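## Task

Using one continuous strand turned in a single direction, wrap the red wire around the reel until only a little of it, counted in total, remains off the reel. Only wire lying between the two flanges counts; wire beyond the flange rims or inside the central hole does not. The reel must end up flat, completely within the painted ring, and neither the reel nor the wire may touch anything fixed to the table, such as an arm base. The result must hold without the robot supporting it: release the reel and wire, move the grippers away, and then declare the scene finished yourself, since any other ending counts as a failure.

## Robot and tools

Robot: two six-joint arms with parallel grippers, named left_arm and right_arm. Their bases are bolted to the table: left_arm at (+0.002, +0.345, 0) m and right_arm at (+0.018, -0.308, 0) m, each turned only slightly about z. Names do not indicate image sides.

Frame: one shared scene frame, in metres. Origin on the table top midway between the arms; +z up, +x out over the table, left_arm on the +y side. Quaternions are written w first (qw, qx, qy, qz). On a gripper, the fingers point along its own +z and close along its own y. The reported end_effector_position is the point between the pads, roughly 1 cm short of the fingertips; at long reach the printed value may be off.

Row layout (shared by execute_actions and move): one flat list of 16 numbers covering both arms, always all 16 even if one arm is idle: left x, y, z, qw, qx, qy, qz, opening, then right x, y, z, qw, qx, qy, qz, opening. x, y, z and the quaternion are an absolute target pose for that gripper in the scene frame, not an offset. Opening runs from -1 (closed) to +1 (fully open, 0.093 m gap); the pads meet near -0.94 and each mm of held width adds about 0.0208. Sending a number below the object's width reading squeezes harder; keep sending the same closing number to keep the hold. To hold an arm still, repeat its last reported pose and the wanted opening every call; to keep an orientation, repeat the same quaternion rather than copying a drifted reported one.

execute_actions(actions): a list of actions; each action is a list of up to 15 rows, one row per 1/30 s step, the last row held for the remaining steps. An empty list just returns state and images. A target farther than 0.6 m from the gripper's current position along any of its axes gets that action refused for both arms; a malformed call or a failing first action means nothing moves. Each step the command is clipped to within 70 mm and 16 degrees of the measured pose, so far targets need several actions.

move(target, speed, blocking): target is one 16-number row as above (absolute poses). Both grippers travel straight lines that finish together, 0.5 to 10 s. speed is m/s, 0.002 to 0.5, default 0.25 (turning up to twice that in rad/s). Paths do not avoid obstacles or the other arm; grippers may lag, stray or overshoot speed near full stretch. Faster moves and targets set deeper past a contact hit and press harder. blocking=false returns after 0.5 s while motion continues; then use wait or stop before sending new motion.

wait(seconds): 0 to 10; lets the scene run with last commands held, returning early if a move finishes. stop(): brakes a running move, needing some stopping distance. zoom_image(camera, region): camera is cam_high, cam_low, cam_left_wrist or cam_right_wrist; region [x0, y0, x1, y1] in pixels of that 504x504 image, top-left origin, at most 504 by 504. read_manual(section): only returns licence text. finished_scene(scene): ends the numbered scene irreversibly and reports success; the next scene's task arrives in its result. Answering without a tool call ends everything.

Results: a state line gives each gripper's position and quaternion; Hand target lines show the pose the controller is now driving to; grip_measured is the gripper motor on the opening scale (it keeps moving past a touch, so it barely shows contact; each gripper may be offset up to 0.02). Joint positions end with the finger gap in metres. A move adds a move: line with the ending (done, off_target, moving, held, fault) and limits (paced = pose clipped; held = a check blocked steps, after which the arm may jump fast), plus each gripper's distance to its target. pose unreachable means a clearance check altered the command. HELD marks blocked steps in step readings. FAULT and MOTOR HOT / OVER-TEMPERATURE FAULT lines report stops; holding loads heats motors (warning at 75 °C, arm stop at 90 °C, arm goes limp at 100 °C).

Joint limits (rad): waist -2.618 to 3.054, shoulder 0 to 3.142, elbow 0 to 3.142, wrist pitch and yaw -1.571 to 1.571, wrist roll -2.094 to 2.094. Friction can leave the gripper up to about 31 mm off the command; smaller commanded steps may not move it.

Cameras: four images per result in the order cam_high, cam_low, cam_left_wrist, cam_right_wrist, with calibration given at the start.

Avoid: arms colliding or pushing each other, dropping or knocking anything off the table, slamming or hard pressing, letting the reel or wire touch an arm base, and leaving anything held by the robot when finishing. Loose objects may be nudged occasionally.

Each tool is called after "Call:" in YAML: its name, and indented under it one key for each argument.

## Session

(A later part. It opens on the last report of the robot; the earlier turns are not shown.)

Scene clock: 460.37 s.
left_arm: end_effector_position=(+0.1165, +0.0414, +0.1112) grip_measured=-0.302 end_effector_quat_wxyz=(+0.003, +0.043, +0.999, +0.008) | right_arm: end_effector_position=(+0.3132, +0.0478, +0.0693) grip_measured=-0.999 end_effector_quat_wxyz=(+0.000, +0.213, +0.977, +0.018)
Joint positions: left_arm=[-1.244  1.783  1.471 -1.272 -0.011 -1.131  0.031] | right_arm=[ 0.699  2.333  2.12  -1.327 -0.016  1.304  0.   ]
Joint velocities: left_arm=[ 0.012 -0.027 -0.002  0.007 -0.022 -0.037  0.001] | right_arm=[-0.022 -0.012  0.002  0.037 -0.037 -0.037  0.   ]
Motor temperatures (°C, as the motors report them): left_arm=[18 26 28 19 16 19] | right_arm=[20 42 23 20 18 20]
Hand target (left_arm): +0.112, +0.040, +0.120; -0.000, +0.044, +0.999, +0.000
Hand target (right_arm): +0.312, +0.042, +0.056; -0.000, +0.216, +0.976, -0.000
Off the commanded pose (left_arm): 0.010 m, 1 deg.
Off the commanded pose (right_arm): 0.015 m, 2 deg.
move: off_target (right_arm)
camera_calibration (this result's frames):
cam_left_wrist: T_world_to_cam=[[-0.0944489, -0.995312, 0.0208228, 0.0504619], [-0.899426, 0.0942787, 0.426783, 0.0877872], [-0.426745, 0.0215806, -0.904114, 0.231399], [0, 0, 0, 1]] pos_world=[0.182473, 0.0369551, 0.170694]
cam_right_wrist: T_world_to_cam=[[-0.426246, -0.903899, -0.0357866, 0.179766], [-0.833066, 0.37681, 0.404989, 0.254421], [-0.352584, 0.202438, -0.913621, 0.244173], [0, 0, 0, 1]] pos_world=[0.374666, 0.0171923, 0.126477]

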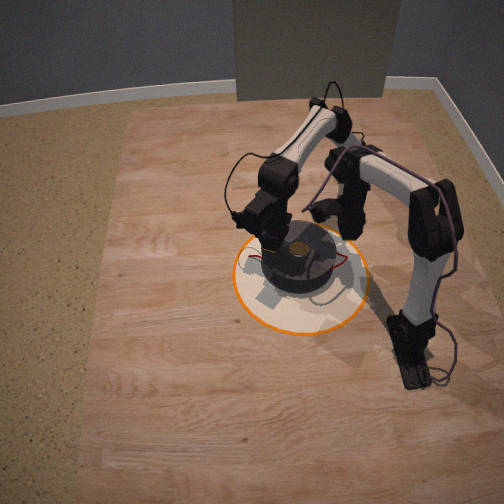

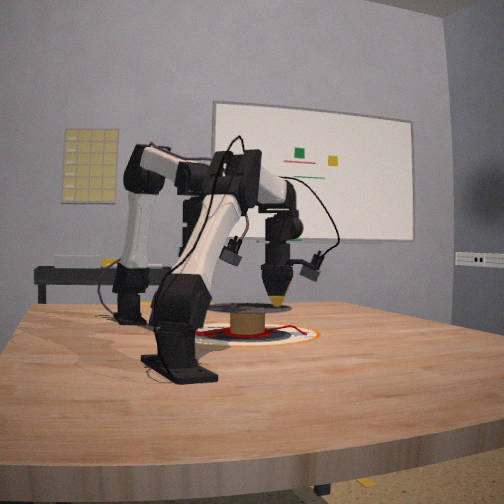

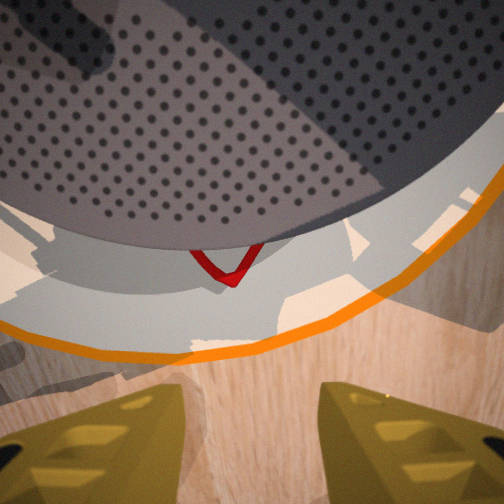

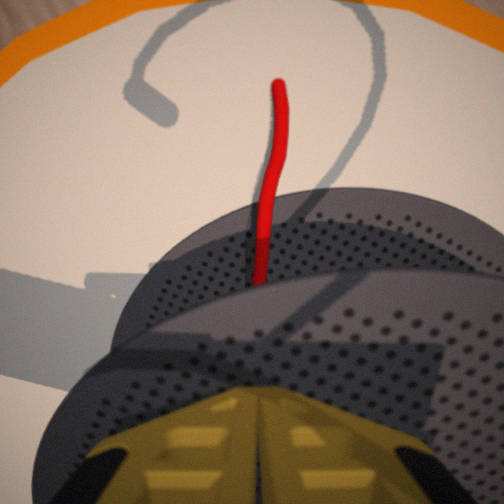

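Call:
execute_actions:
  actions: []

Scene clock: 462.00 s.
left_arm: end_effector_position=(+0.1163, +0.0417, +0.1113) grip_measured=-0.302 end_effector_quat_wxyz=(+0.002, +0.043, +0.999, +0.009) | right_arm: end_effector_position=(+0.3132, +0.0478, +0.0693) grip_measured=-0.999 end_effector_quat_wxyz=(+0.000, +0.213, +0.977, +0.018)
Joint positions: left_arm=[-1.244  1.783  1.471 -1.274 -0.011 -1.131  0.031] | right_arm=[ 0.699  2.333  2.12  -1.327 -0.016  1.304  0.   ]
Joint velocities: left_arm=[ 0.007 -0.002 -0.007  0.007 -0.066  0.022  0.   ] | right_arm=[-0.017 -0.007 -0.007  0.022 -0.022  0.022  0.   ]
Motor temperatures (°C, as the motors report them): left_arm=[18 26 28 19 16 19] | right_arm=[20 42 23 20 18 20]
Hand target (left_arm): +0.112, +0.040, +0.120; -0.000, +0.044, +0.999, +0.000
Hand target (right_arm): +0.312, +0.042, +0.056; -0.000, +0.216, +0.976, -0.000
Off the commanded pose (left_arm): 0.010 m, 1 deg.
Off the commanded pose (right_arm): 0.015 m, 2 deg.
camera_calibration (this result's frames):
cam_left_wrist: T_world_to_cam=[[-0.0944383, -0.995341, 0.0194483, 0.0509478], [-0.8992, 0.0936674, 0.427394, 0.0875683], [-0.427224, 0.0228743, -0.903856, 0.231314], [0, 0, 0, 1]] pos_world=[0.182376, 0.037217, 0.170658]
cam_right_wrist: T_world_to_cam=[[-0.426246, -0.903899, -0.0357866, 0.179766], [-0.833066, 0.37681, 0.404989, 0.254421], [-0.352584, 0.202438, -0.913621, 0.244173], [0, 0, 0, 1]] pos_world=[0.374666, 0.0171923, 0.126477]

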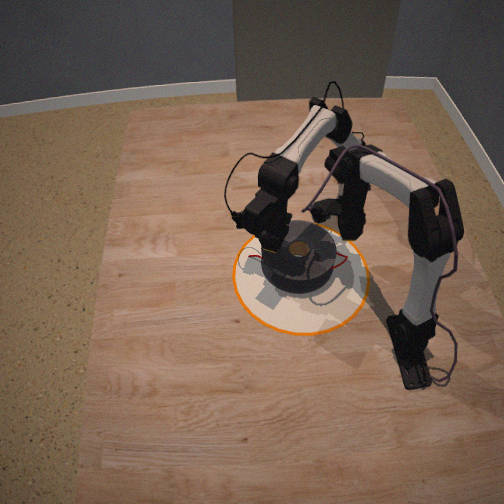

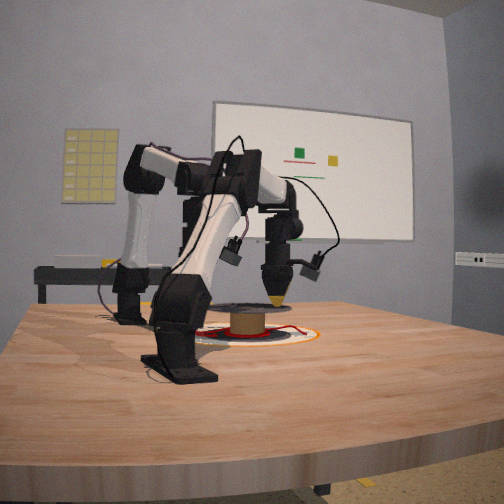

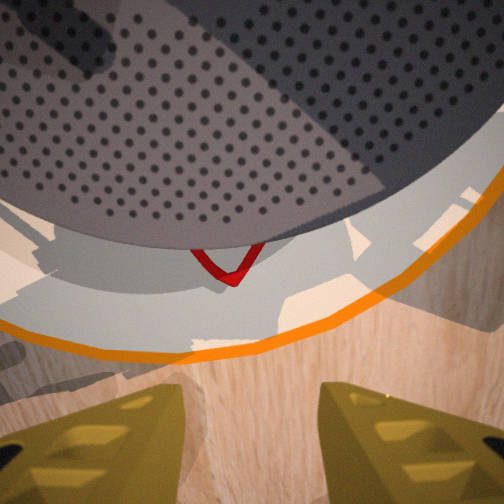

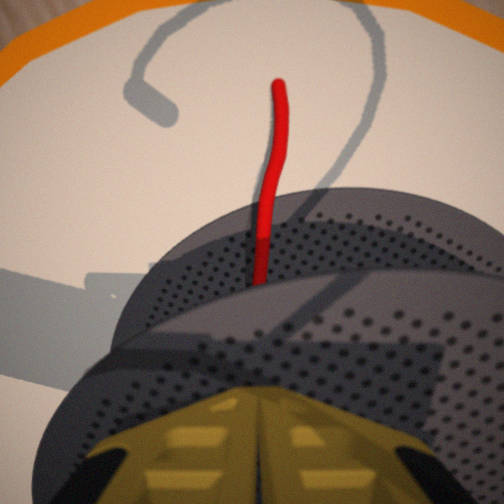

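Call:
zoom_image:
  camera: "cam_high"
  region: [210, 190, 390, 350]

Call:
zoom_image:
  camera: "cam_low"
  region: [170, 280, 330, 360]

Region (210, 190, 390, 350) of cam_high's 504x504 image, scaled by 2.800, with more detail than that image has.

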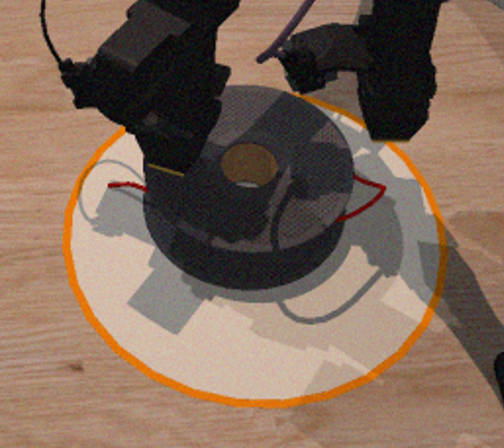

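Region (170, 280, 330, 360) of cam_low's 504x504 image, scaled by 3.150, with more detail than that image has.

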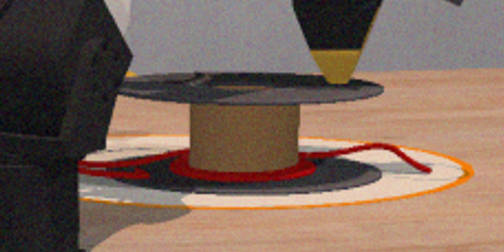

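Call:
move:
  target: [0.15,0.09,0.13,0,-0.174,0.985,0,1, 0.345,0.03,0.15,0,-0.174,0.985,0,-1]
  speed: 0.3

Call:
move:
  target: [0.185,0.085,0.13,0,-0.423,0.906,0,1, 0.36,0.02,0.15,0,-0.643,0.766,0,-0.2]
  speed: 0.3

Scene clock: 475.53 s.
left_arm: end_effector_position=(+0.1543, +0.0818, +0.1269) grip_measured=+0.991 end_effector_quat_wxyz=(+0.007, -0.168, +0.986, -0.002) | right_arm: end_effector_position=(+0.3418, +0.0360, +0.1377) grip_measured=-0.999 end_effector_quat_wxyz=(+0.033, -0.174, +0.984, +0.035)
Joint positions: left_arm=[-1.08   1.682  1.416 -1.296 -0.011 -1.39   0.093] | right_arm=[ 0.637  2.38   2.477 -1.572 -0.016  0.461  0.   ]
Joint velocities: left_arm=[ 0.012  0.002 -0.012 -0.022 -0.037  0.022  0.001] | right_arm=[ 0.017  0.002  0.037 -0.051  0.022 -0.022  0.   ]
Motor temperatures (°C, as the motors report them): left_arm=[18 28 28 19 16 19] | right_arm=[20 43 23 20 18 20]
Hand target (left_arm): +0.150, +0.089, +0.130; +0.000, -0.174, +0.985, -0.001
Hand target (right_arm): +0.346, +0.031, +0.149; +0.045, -0.173, +0.983, +0.035
Off the commanded pose (left_arm): 0.010 m, 1 deg.
Off the commanded pose (right_arm): 0.014 m, 6 deg.
joint sent to its limit (right arm) — the command would take joint 4 (wrist pitch) past its lower limit, so that joint was sent only as far as its limit.
move: off_target (right_arm)
camera_calibration (this result's frames):
cam_left_wrist: T_world_to_cam=[[0.321662, -0.945833, 0.0439741, 0.0227502], [-0.865242, -0.274757, 0.419362, 0.137187], [-0.384565, -0.172941, -0.906753, 0.270515], [0, 0, 0, 1]] pos_world=[0.215413, 0.105994, 0.186759]
cam_right_wrist: T_world_to_cam=[[0.3352, -0.940341, -0.0583106, -0.0720977], [-0.883985, -0.335313, 0.325786, 0.309007], [-0.325902, -0.0576579, -0.943644, 0.323552], [0, 0, 0, 1]] pos_world=[0.402771, 0.054473, 0.200444]

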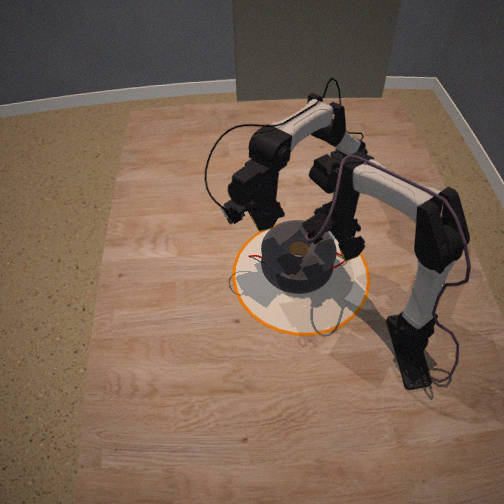

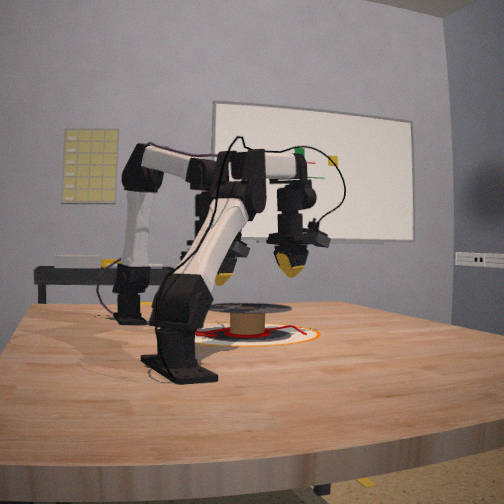

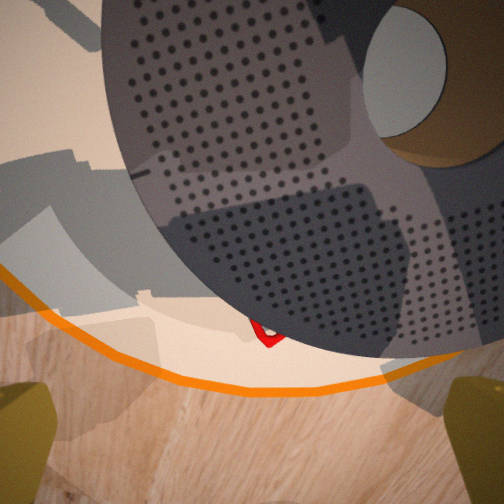

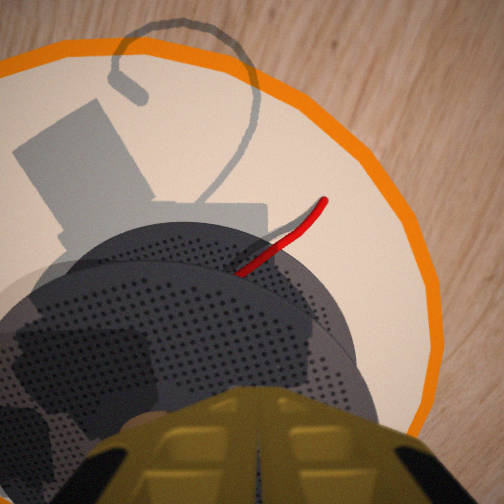

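Scene clock: 477.90 s.
left_arm: end_effector_position=(+0.1839, +0.0847, +0.1314) grip_measured=+0.991 end_effector_quat_wxyz=(+0.007, -0.417, +0.909, -0.008) | right_arm: end_effector_position=(+0.3555, +0.0249, +0.1407) grip_measured=-0.203 end_effector_quat_wxyz=(+0.052, -0.642, +0.765, +0.012)
Joint positions: left_arm=[-0.994  1.724  1.481 -1.309 -0.011 -1.827  0.093] | right_arm=[ 0.6    2.38   2.489 -1.574 -0.016 -0.623  0.035]
Joint velocities: left_arm=[-0.017 -0.017 -0.017  0.007 -0.022 -0.022 -0.   ] | right_arm=[ 0.002 -0.012 -0.002  0.022 -0.022  0.007 -0.001]
Motor temperatures (°C, as the motors report them): left_arm=[18 28 28 19 16 19] | right_arm=[20 43 23 20 18 20]
Hand target (left_arm): +0.185, +0.084, +0.130; +0.000, -0.423, +0.906, -0.001
Hand target (right_arm): +0.360, +0.020, +0.149; +0.060, -0.641, +0.765, +0.006
Off the commanded pose (left_arm): 0.002 m, 1 deg.
Off the commanded pose (right_arm): 0.011 m, 6 deg.
joint sent to its limit (right arm) — the command would take joint 4 (wrist pitch) past its lower limit, so that joint was sent only as far as its limit.
move: off_target (right_arm)
camera_calibration (this result's frames):
cam_left_wrist: T_world_to_cam=[[0.750457, -0.658316, 0.0586106, -0.0893514], [-0.615491, -0.66381, 0.424884, 0.148012], [-0.240802, -0.354932, -0.903348, 0.275072], [0, 0, 0, 1]] pos_world=[0.224392, 0.137062, 0.190835]
cam_right_wrist: T_world_to_cam=[[0.981691, -0.184723, 0.0464886, -0.350339], [-0.189988, -0.931942, 0.30885, 0.0869009], [-0.013727, -0.312027, -0.949974, 0.226515], [0, 0, 0, 1]] pos_world=[0.363544, 0.0869498, 0.204631]

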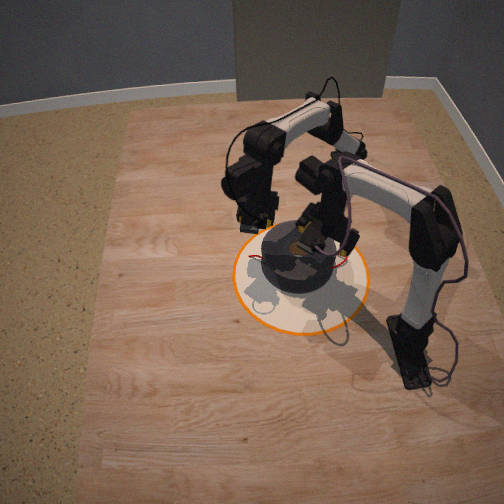

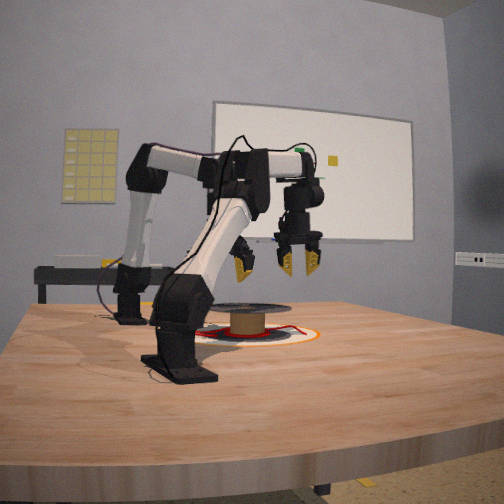

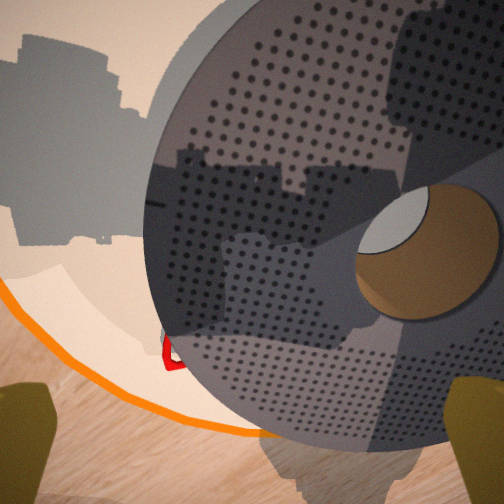

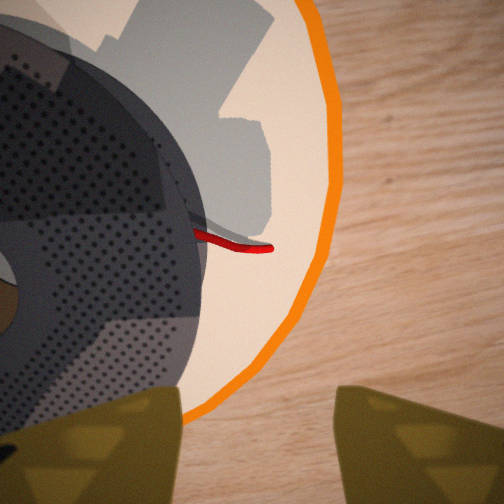

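Call:
move:
  target: [0.190,0.084,0.10,0,-0.423,0.906,0,1, 0.372,0.02,0.11,0.036,-0.953,0.2733,0.1255,-0.2]
  speed: 0.25

Call:
move:
  target: [0.190,0.084,0.043,0,-0.423,0.906,0,1, 0.366,0.024,0.06,0.036,-0.953,0.2733,0.1255,-0.2]
  speed: 0.1

Scene clock: 484.63 s.
left_arm: end_effector_position=(+0.1889, +0.0837, +0.1097) grip_measured=+0.991 end_effector_quat_wxyz=(+0.007, -0.422, +0.907, -0.007) | right_arm: end_effector_position=(+0.3689, +0.0208, +0.1120) grip_measured=-0.203 end_effector_quat_wxyz=(-0.088, +0.952, -0.280, -0.088)
Joint positions: left_arm=[-0.983  1.744  1.419 -1.229 -0.011 -1.826  0.093] | right_arm=[ 0.495  2.47   2.517 -1.575 -0.245 -1.896  0.035]
Joint velocities: left_arm=[ 0.012  0.012  0.002  0.037 -0.007 -0.007 -0.001] | right_arm=[-0.007 -0.007 -0.012 -0.037  0.037  0.037 -0.001]
Motor temperatures (°C, as the motors report them): left_arm=[18 28 28 19 16 19] | right_arm=[20 44 24 20 18 20]
Hand target (left_arm): +0.190, +0.084, +0.100; -0.000, -0.423, +0.906, +0.000
Hand target (right_arm): +0.371, +0.020, +0.110; -0.089, +0.951, -0.281, -0.094
Off the commanded pose (left_arm): 0.010 m, 1 deg.
Off the commanded pose (right_arm): 0.004 m, 7 deg.
joint sent to its limit (right arm) — the command would take joint 4 (wrist pitch) past its lower limit, so that joint was sent only as far as its limit.
move: off_target (right_arm)
camera_calibration (this result's frames):
cam_left_wrist: T_world_to_cam=[[0.757298, -0.650694, 0.0556507, -0.0940981], [-0.607877, -0.671179, 0.42427, 0.158913], [-0.238718, -0.355127, -0.903824, 0.255947], [0, 0, 0, 1]] pos_world=[0.228959, 0.136324, 0.169146]
cam_right_wrist: T_world_to_cam=[[0.557183, 0.822422, 0.114756, -0.234978], [0.800971, -0.568745, 0.187014, -0.265023], [0.219072, -0.0122848, -0.975631, 0.108845], [0, 0, 0, 1]] pos_world=[0.319357, 0.0438578, 0.182721]

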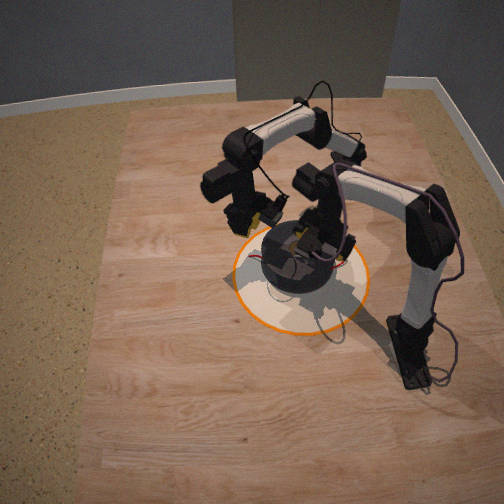

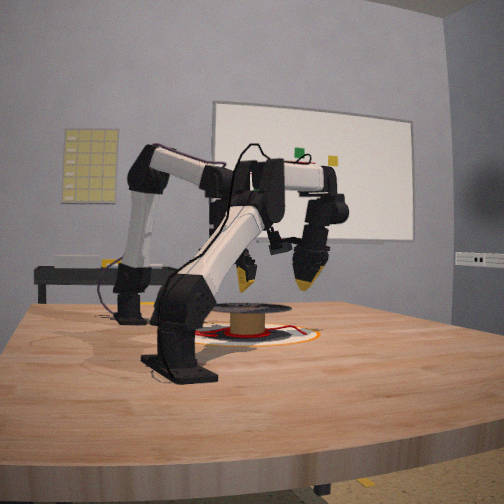

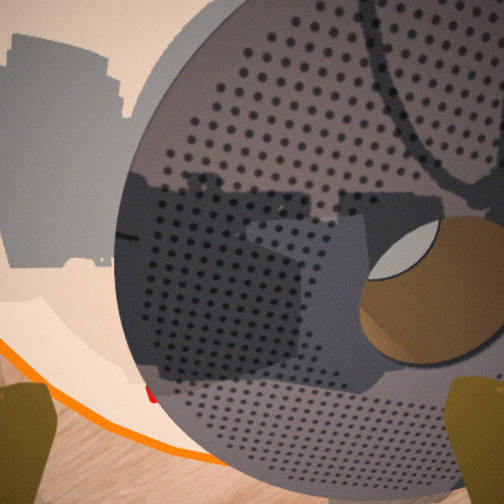

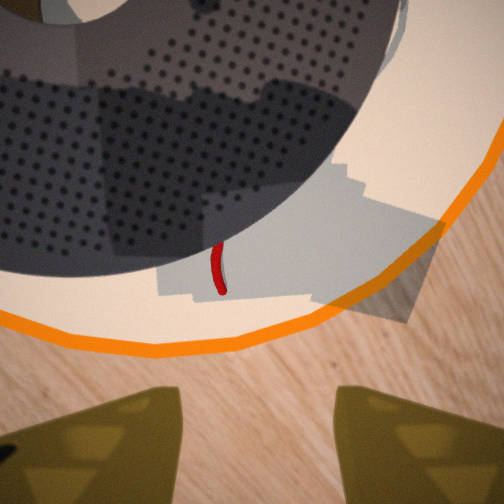

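Scene clock: 485.83 s.
left_arm: end_effector_position=(+0.1901, +0.0833, +0.0518) grip_measured=+0.991 end_effector_quat_wxyz=(+0.006, -0.423, +0.906, -0.005) | right_arm: end_effector_position=(+0.3663, +0.0188, +0.0586) grip_measured=-0.203 end_effector_quat_wxyz=(-0.041, +0.951, -0.281, -0.121)
Joint positions: left_arm=[-0.981  1.795  1.246 -1.01  -0.011 -1.826  0.093] | right_arm=[ 0.495  2.587  2.517 -1.575 -0.245 -1.907  0.035]
Joint velocities: left_arm=[ 0.002  0.007  0.012  0.066 -0.037  0.037 -0.001] | right_arm=[-0.002 -0.002 -0.007  0.037 -0.081 -0.007 -0.   ]
Motor temperatures (°C, as the motors report them): left_arm=[18 28 28 19 16 19] | right_arm=[20 44 24 20 18 20]
Hand target (left_arm): +0.190, +0.084, +0.043; -0.000, -0.423, +0.906, +0.000
Hand target (right_arm): +0.365, +0.023, +0.060; -0.044, +0.953, -0.275, -0.121
Off the commanded pose (left_arm): 0.009 m, 1 deg.
Off the commanded pose (right_arm): 0.005 m, 1 deg.
joint sent to its limit (right arm) — the command would take joint 4 (wrist pitch) past its lower limit, so that joint was sent only as far as its limit.
move: done
camera_calibration (this result's frames):
cam_left_wrist: T_world_to_cam=[[0.758915, -0.649143, 0.0515865, -0.0923349], [-0.605309, -0.674019, 0.423438, 0.183681], [-0.240101, -0.352579, -0.904455, 0.203883], [0, 0, 0, 1]] pos_world=[0.230211, 0.135751, 0.111389]
cam_right_wrist: T_world_to_cam=[[0.553112, 0.83308, 0.00668332, -0.218104], [0.82264, -0.547413, 0.153628, -0.260504], [0.131643, -0.0794757, -0.988106, 0.0912807], [0, 0, 0, 1]] pos_world=[0.32292, 0.0463492, 0.131673]

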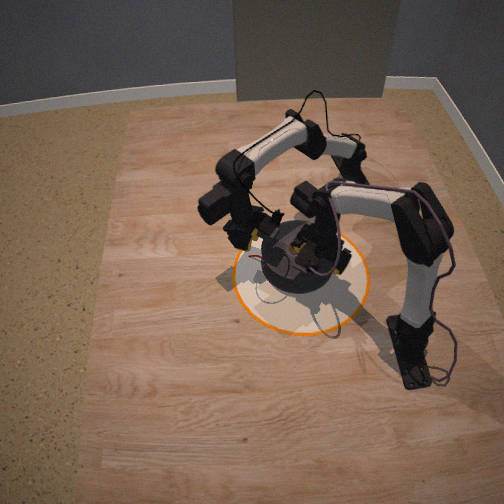

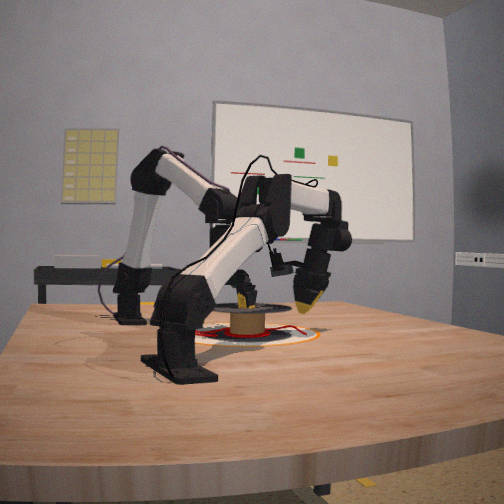

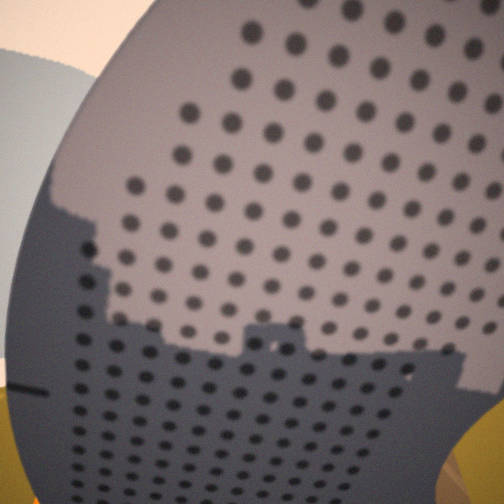

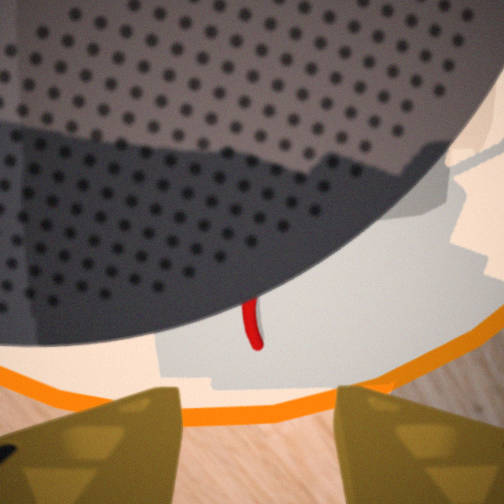

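Call:
move:
  target: [0.190,0.084,0.043,0,-0.423,0.906,0,0.3, 0.361,0.025,0.025,0.036,-0.953,0.2733,0.1255,-0.2]
  speed: 0.1

Scene clock: 487.47 s.
left_arm: end_effector_position=(+0.1909, +0.0816, +0.0518) grip_measured=+0.449 end_effector_quat_wxyz=(+0.006, -0.423, +0.906, -0.009) | right_arm: end_effector_position=(+0.3639, +0.0215, +0.0277) grip_measured=-0.203 end_effector_quat_wxyz=(-0.035, +0.952, -0.278, -0.125)
Joint positions: left_arm=[-0.98   1.795  1.246 -1.003 -0.008 -1.827  0.067] | right_arm=[ 0.502  2.587  2.393 -1.464 -0.245 -1.907  0.035]
Joint velocities: left_arm=[-0.002  0.002 -0.022 -0.051 -0.051  0.066  0.   ] | right_arm=[-0.007 -0.007  0.007  0.037 -0.022  0.066  0.001]
Motor temperatures (°C, as the motors report them): left_arm=[18 28 28 19 16 19] | right_arm=[20 44 24 20 18 20]
Hand target (left_arm): +0.190, +0.084, +0.043; +0.000, -0.423, +0.906, -0.000
Hand target (right_arm): +0.360, +0.024, +0.025; -0.036, +0.953, -0.273, -0.126
Off the commanded pose (left_arm): 0.009 m, 1 deg.
Off the commanded pose (right_arm): 0.005 m, 1 deg.
move: done
camera_calibration (this result's frames):
cam_left_wrist: T_world_to_cam=[[0.760015, -0.647316, 0.0579624, -0.0946475], [-0.604908, -0.671966, 0.427256, 0.182591], [-0.237621, -0.359783, -0.902271, 0.203514], [0, 0, 0, 1]] pos_world=[0.230744, 0.134649, 0.111098]
cam_right_wrist: T_world_to_cam=[[0.546742, 0.837277, -0.00636767, -0.216253], [0.828416, -0.539819, 0.149404, -0.254452], [0.121655, -0.0869605, -0.988756, 0.0651873], [0, 0, 0, 1]] pos_world=[0.321096, 0.0493743, 0.101093]

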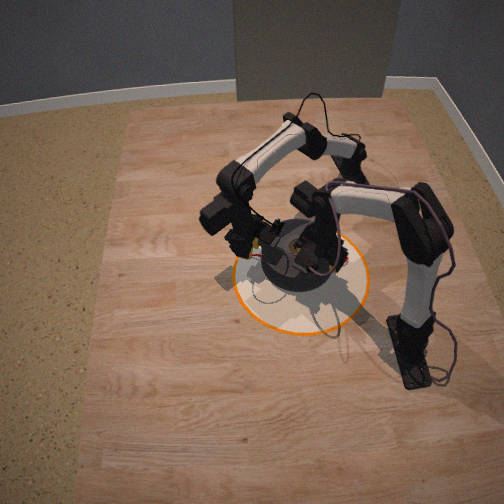

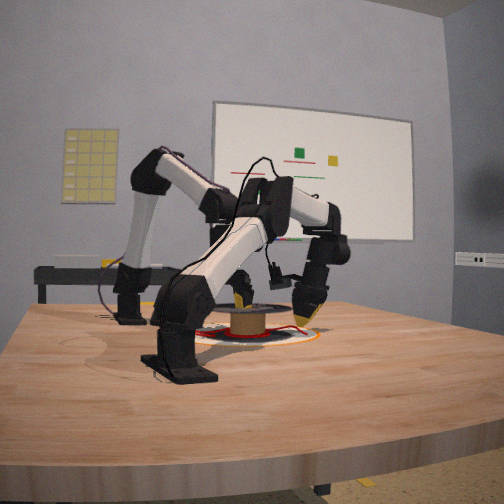

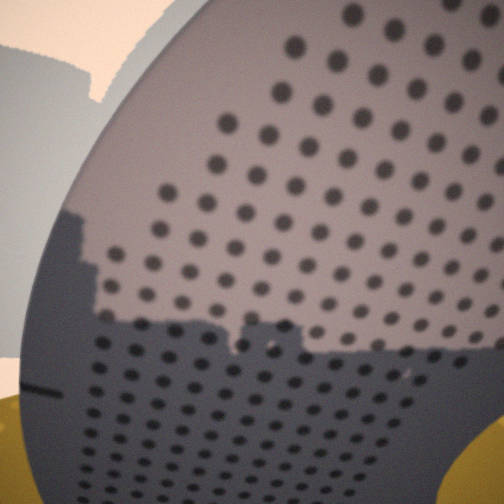

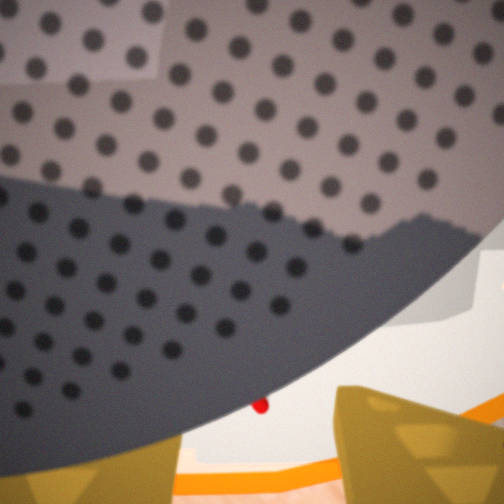

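Call:
move:
  target: [0.190,0.084,0.043,0,-0.423,0.906,0,0.3, 0.360,0.025,-0.008,0.036,-0.953,0.2733,0.1255,-0.2]
  speed: 0.06

Call:
zoom_image:
  camera: "cam_low"
  region: [220, 280, 360, 360]

Scene clock: 488.87 s.
left_arm: end_effector_position=(+0.1902, +0.0811, +0.0518) grip_measured=+0.449 end_effector_quat_wxyz=(+0.003, -0.423, +0.906, -0.009) | right_arm: end_effector_position=(+0.3615, +0.0194, +0.0065) grip_measured=-0.203 end_effector_quat_wxyz=(-0.034, +0.952, -0.278, -0.125)
Joint positions: left_arm=[-0.98   1.795  1.246 -1.003 -0.003 -1.827  0.067] | right_arm=[ 0.502  2.571  2.278 -1.369 -0.244 -1.909  0.035]
Joint velocities: left_arm=[ 0.007  0.007 -0.002  0.022 -0.051 -0.051 -0.002] | right_arm=[-0.017 -0.002 -0.022 -0.022  0.037  0.007  0.   ]
Motor temperatures (°C, as the motors report them): left_arm=[18 28 28 19 16 19] | right_arm=[20 45 24 20 18 20]
Hand target (left_arm): +0.190, +0.084, +0.043; -0.000, -0.423, +0.906, -0.000
Hand target (right_arm): +0.359, +0.024, -0.008; -0.035, +0.953, -0.273, -0.126
Off the commanded pose (left_arm): 0.009 m, 1 deg.
Off the commanded pose (right_arm): 0.016 m, 1 deg.
move: off_target (right_arm)
camera_calibration (this result's frames):
cam_left_wrist: T_world_to_cam=[[0.760185, -0.647223, 0.0567494, -0.0944202], [-0.603236, -0.670675, 0.431626, 0.181207], [-0.241298, -0.362349, -0.900266, 0.203978], [0, 0, 0, 1]] pos_world=[0.230307, 0.134331, 0.110779]
cam_right_wrist: T_world_to_cam=[[0.545742, 0.837899, -0.0095723, -0.212939], [0.829355, -0.538475, 0.149048, -0.250776], [0.119733, -0.0892808, -0.988784, 0.0450703], [0, 0, 0, 1]] pos_world=[0.318796, 0.0474084, 0.0799043]

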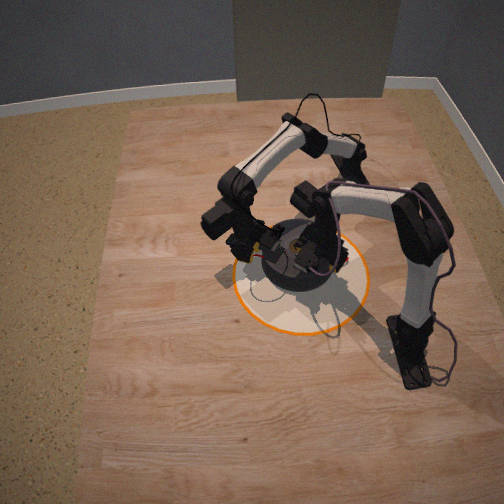

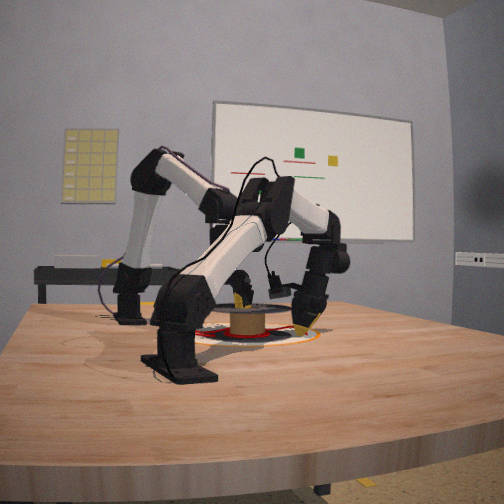

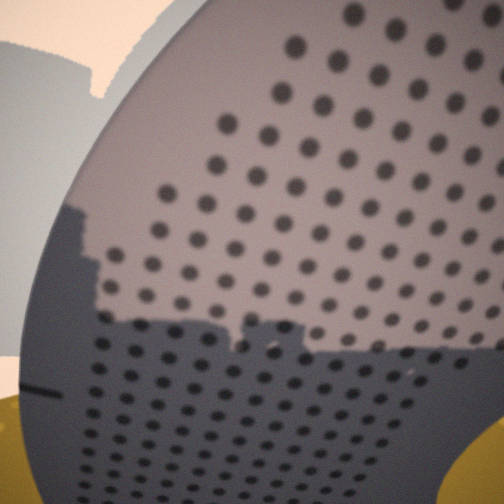

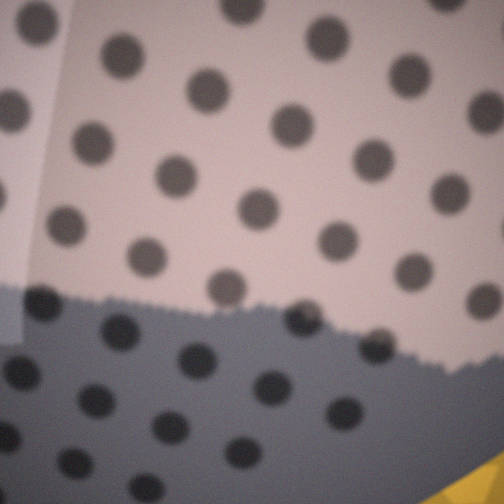

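Region (220, 280, 360, 360) of cam_low's 504x504 image, scaled by 3.600, with more detail than that image has; it fills the top 288 rows of this view, and the rest is white.

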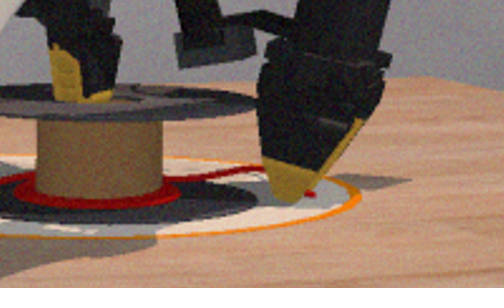

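Call:
move:
  target: [0.190,0.084,0.043,0,-0.423,0.906,0,0.3, 0.362,0.0235,-0.008,0.036,-0.953,0.2733,0.1255,-1]
  speed: 0.05

Call:
zoom_image:
  camera: "cam_low"
  region: [220, 280, 360, 360]

Scene clock: 489.93 s.
left_arm: end_effector_position=(+0.1903, +0.0811, +0.0518) grip_measured=+0.449 end_effector_quat_wxyz=(+0.003, -0.425, +0.905, -0.009) | right_arm: end_effector_position=(+0.3604, +0.0180, +0.0068) grip_measured=-0.991 end_effector_quat_wxyz=(-0.030, +0.952, -0.278, -0.126)
Joint positions: left_arm=[-0.98   1.795  1.246 -1.002 -0.003 -1.83   0.067] | right_arm=[ 0.502  2.57   2.277 -1.376 -0.242 -1.91   0.   ]
Joint velocities: left_arm=[-0.017 -0.017 -0.012 -0.051 -0.022  0.066 -0.   ] | right_arm=[ 0.002  0.017 -0.002  0.037 -0.007 -0.051  0.   ]
Motor temperatures (°C, as the motors report them): left_arm=[18 28 28 19 16 19] | right_arm=[20 45 24 20 18 20]
Hand target (left_arm): +0.190, +0.084, +0.043; -0.000, -0.423, +0.906, -0.000
Hand target (right_arm): +0.361, +0.023, -0.008; -0.035, +0.953, -0.273, -0.126
Off the commanded pose (left_arm): 0.009 m, 1 deg.
Off the commanded pose (right_arm): 0.016 m, 1 deg.
move: off_target (right_arm)
camera_calibration (this result's frames):
cam_left_wrist: T_world_to_cam=[[0.7619, -0.645171, 0.0571146, -0.0950213], [-0.601523, -0.672133, 0.431748, 0.180974], [-0.240163, -0.363305, -0.900184, 0.203822], [0, 0, 0, 1]] pos_world=[0.230207, 0.134383, 0.110769]
cam_right_wrist: T_world_to_cam=[[0.544585, 0.838543, -0.0165119, -0.210714], [0.830629, -0.536511, 0.149037, -0.251116], [0.116115, -0.0948786, -0.988694, 0.0467138], [0, 0, 0, 1]] pos_world=[0.317912, 0.0463981, 0.080132]

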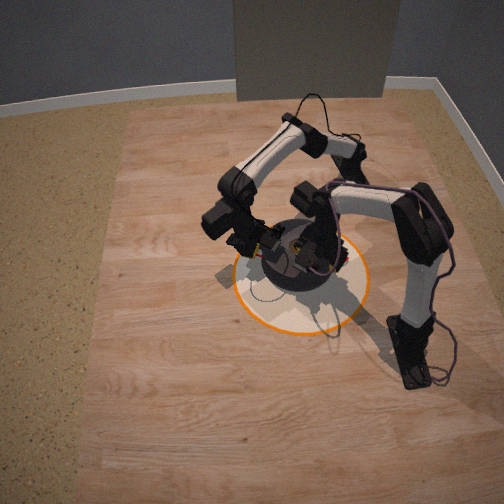

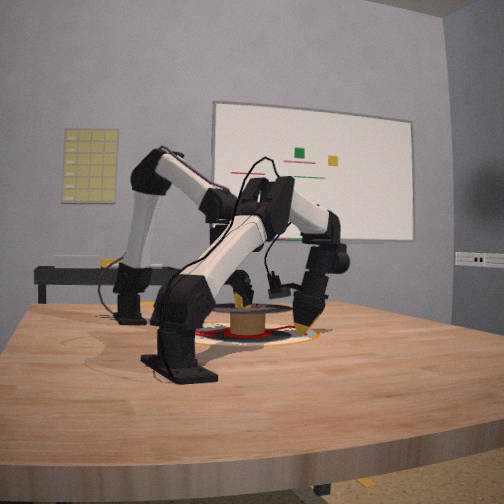

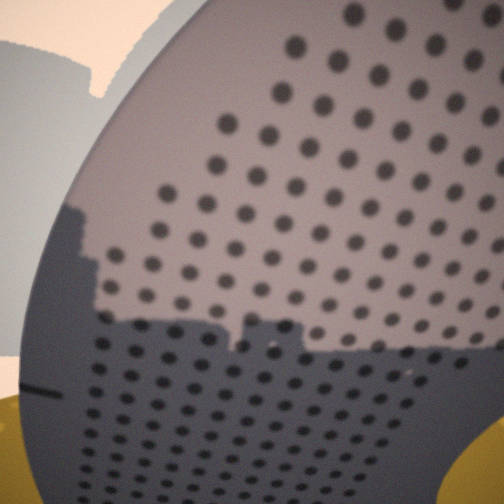

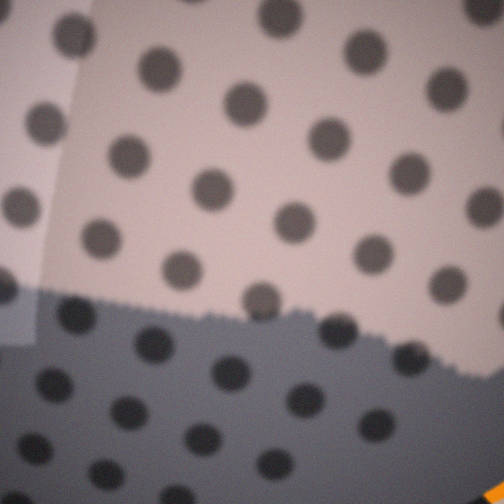

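Region (220, 280, 360, 360) of cam_low's 504x504 image, scaled by 3.600, with more detail than that image has; it fills the top 288 rows of this view, and the rest is white.

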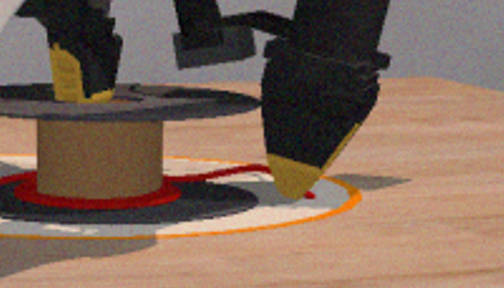

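Call:
move:
  target: [0.190,0.084,0.043,0,-0.423,0.906,0,0.3, 0.364,0.017,0.036,0.0558,-0.9387,0.2870,0.1825,-1]
  speed: 0.08

Call:
move:
  target: [0.190,0.084,0.043,0,-0.423,0.906,0,0.3, 0.347,-0.016,0.032,0.1155,-0.8644,0.4310,0.2316,-1]
  speed: 0.08

Call:
zoom_image:
  camera: "cam_low"
  region: [200, 270, 360, 360]

Scene clock: 496.87 s.
left_arm: end_effector_position=(+0.1904, +0.0809, +0.0518) grip_measured=+0.449 end_effector_quat_wxyz=(+0.003, -0.423, +0.906, -0.010) | right_arm: end_effector_position=(+0.3624, +0.0205, +0.0381) grip_measured=-0.991 end_effector_quat_wxyz=(-0.058, +0.941, -0.284, -0.175)
Joint positions: left_arm=[-0.98   1.795  1.246 -1.001 -0.003 -1.827  0.067] | right_arm=[ 0.467  2.621  2.475 -1.546 -0.35  -1.937  0.   ]
Joint velocities: left_arm=[ 0.012 -0.002 -0.037 -0.022  0.022 -0.066 -0.   ] | right_arm=[-0.002 -0.007  0.027 -0.022 -0.066 -0.022  0.   ]
Motor temperatures (°C, as the motors report them): left_arm=[18 28 28 19 16 19] | right_arm=[20 45 24 20 18 20]
Hand target (left_arm): +0.190, +0.084, +0.043; -0.000, -0.423, +0.906, -0.000
Hand target (right_arm): +0.364, +0.018, +0.036; -0.058, +0.939, -0.287, -0.182
Off the commanded pose (left_arm): 0.009 m, 1 deg.
Off the commanded pose (right_arm): 0.004 m, 1 deg.
move: done
camera_calibration (this result's frames):
cam_left_wrist: T_world_to_cam=[[0.760147, -0.64717, 0.057857, -0.0947435], [-0.603522, -0.670273, 0.431851, 0.181161], [-0.240701, -0.363189, -0.900087, 0.203884], [0, 0, 0, 1]] pos_world=[0.230429, 0.13416, 0.110761]
cam_right_wrist: T_world_to_cam=[[0.561734, 0.827306, 0.00454431, -0.220125], [0.82655, -0.56144, 0.0400079, -0.249989], [0.0356501, -0.0187177, -0.999189, 0.105715], [0, 0, 0, 1]] pos_world=[0.326512, 0.0437356, 0.116631]

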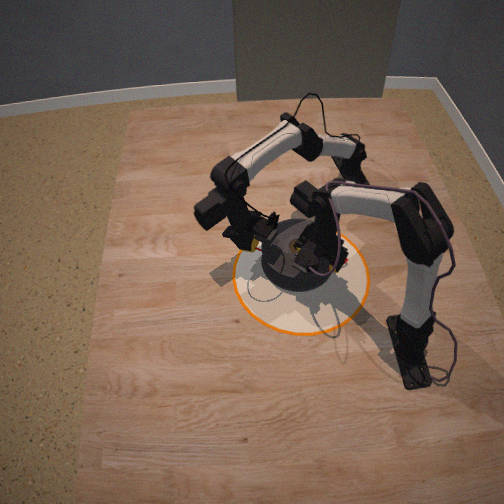

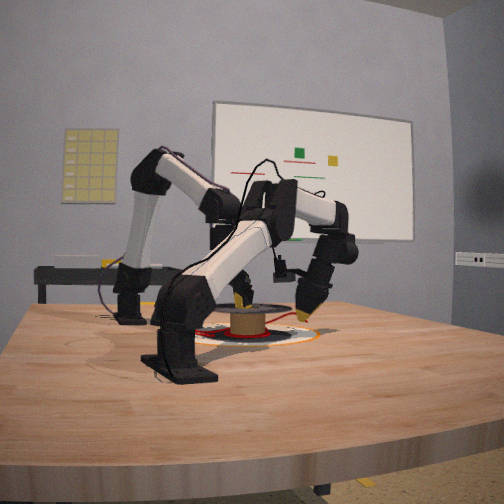

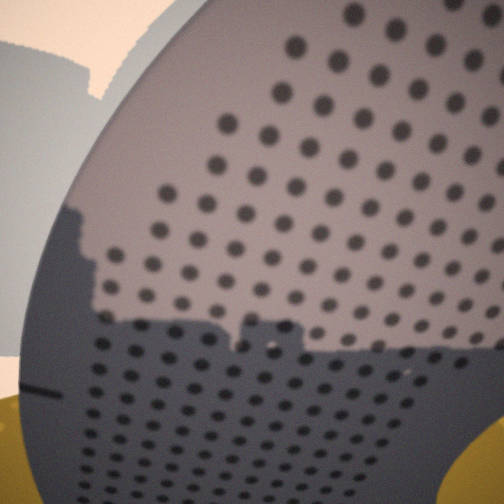

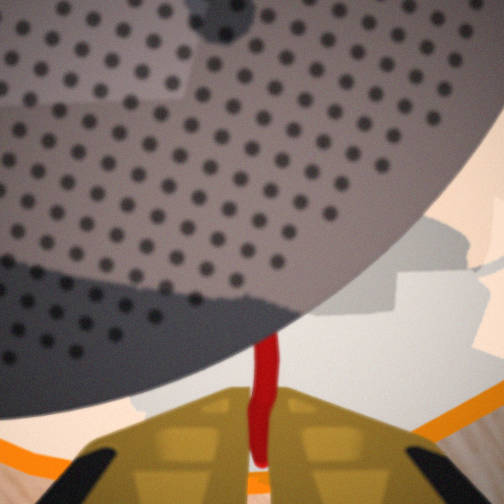

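Scene clock: 499.60 s.
left_arm: end_effector_position=(+0.1904, +0.0808, +0.0518) grip_measured=+0.449 end_effector_quat_wxyz=(+0.004, -0.422, +0.907, -0.010) | right_arm: end_effector_position=(+0.3433, -0.0124, +0.0294) grip_measured=-0.991 end_effector_quat_wxyz=(-0.107, +0.868, -0.424, -0.235)
Joint positions: left_arm=[-0.98   1.795  1.246 -1.001 -0.003 -1.824  0.067] | right_arm=[ 0.374  2.335  1.876 -1.191 -0.516 -1.706  0.   ]
Joint velocities: left_arm=[-0.017 -0.002  0.022 -0.066 -0.022 -0.022 -0.001] | right_arm=[-0.017 -0.002 -0.012  0.022  0.037  0.022  0.   ]
Motor temperatures (°C, as the motors report them): left_arm=[18 28 28 19 16 19] | right_arm=[20 46 23 20 18 20]
Hand target (left_arm): +0.190, +0.084, +0.043; -0.000, -0.423, +0.906, +0.000
Hand target (right_arm): +0.347, -0.016, +0.033; -0.117, +0.864, -0.431, -0.232
Off the commanded pose (left_arm): 0.009 m, 1 deg.
Off the commanded pose (right_arm): 0.006 m, 1 deg.
move: done
camera_calibration (this result's frames):
cam_left_wrist: T_world_to_cam=[[0.758154, -0.649471, 0.0582315, -0.0942869], [-0.605679, -0.668313, 0.431869, 0.181393], [-0.241569, -0.362693, -0.900055, 0.203995], [0, 0, 0, 1]] pos_world=[0.230629, 0.133978, 0.110759]
cam_right_wrist: T_world_to_cam=[[0.791819, 0.610453, -0.0192168, -0.26313], [0.605053, -0.788328, -0.111584, -0.174622], [-0.0832659, 0.0767272, -0.993569, 0.138887], [0, 0, 0, 1]] pos_world=[0.325571, 0.0123129, 0.113452]

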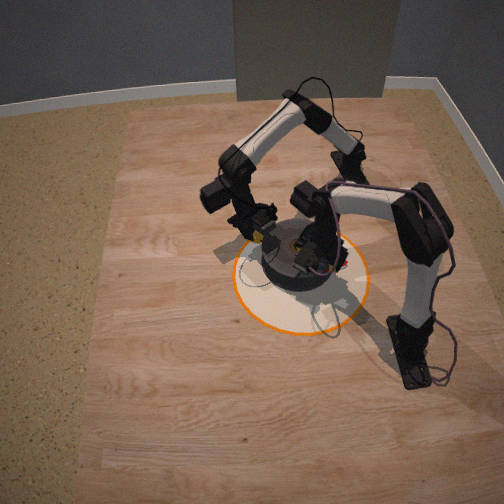

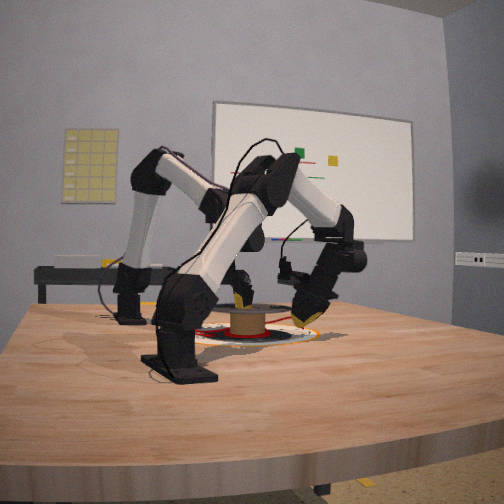

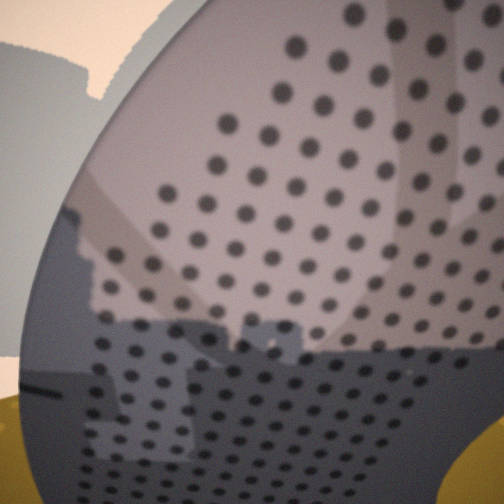

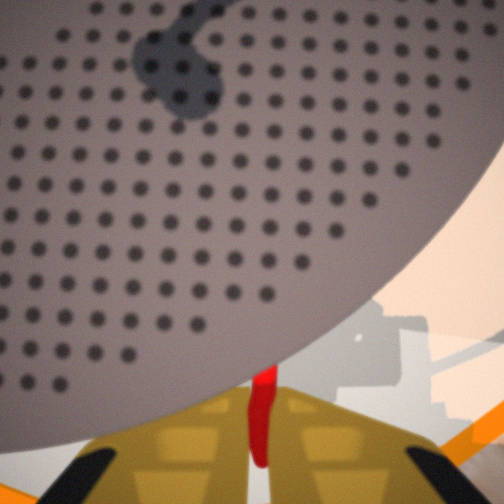

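Region (200, 270, 360, 360) of cam_low's 504x504 image, scaled by 3.150, with more detail than that image has; it fills the top 284 rows of this view, and the rest is white.

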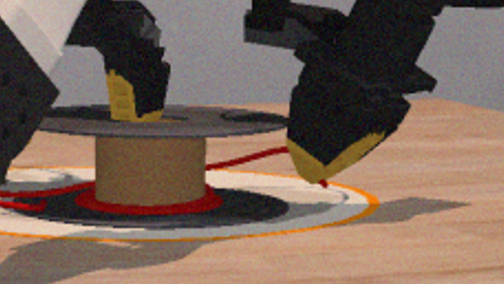

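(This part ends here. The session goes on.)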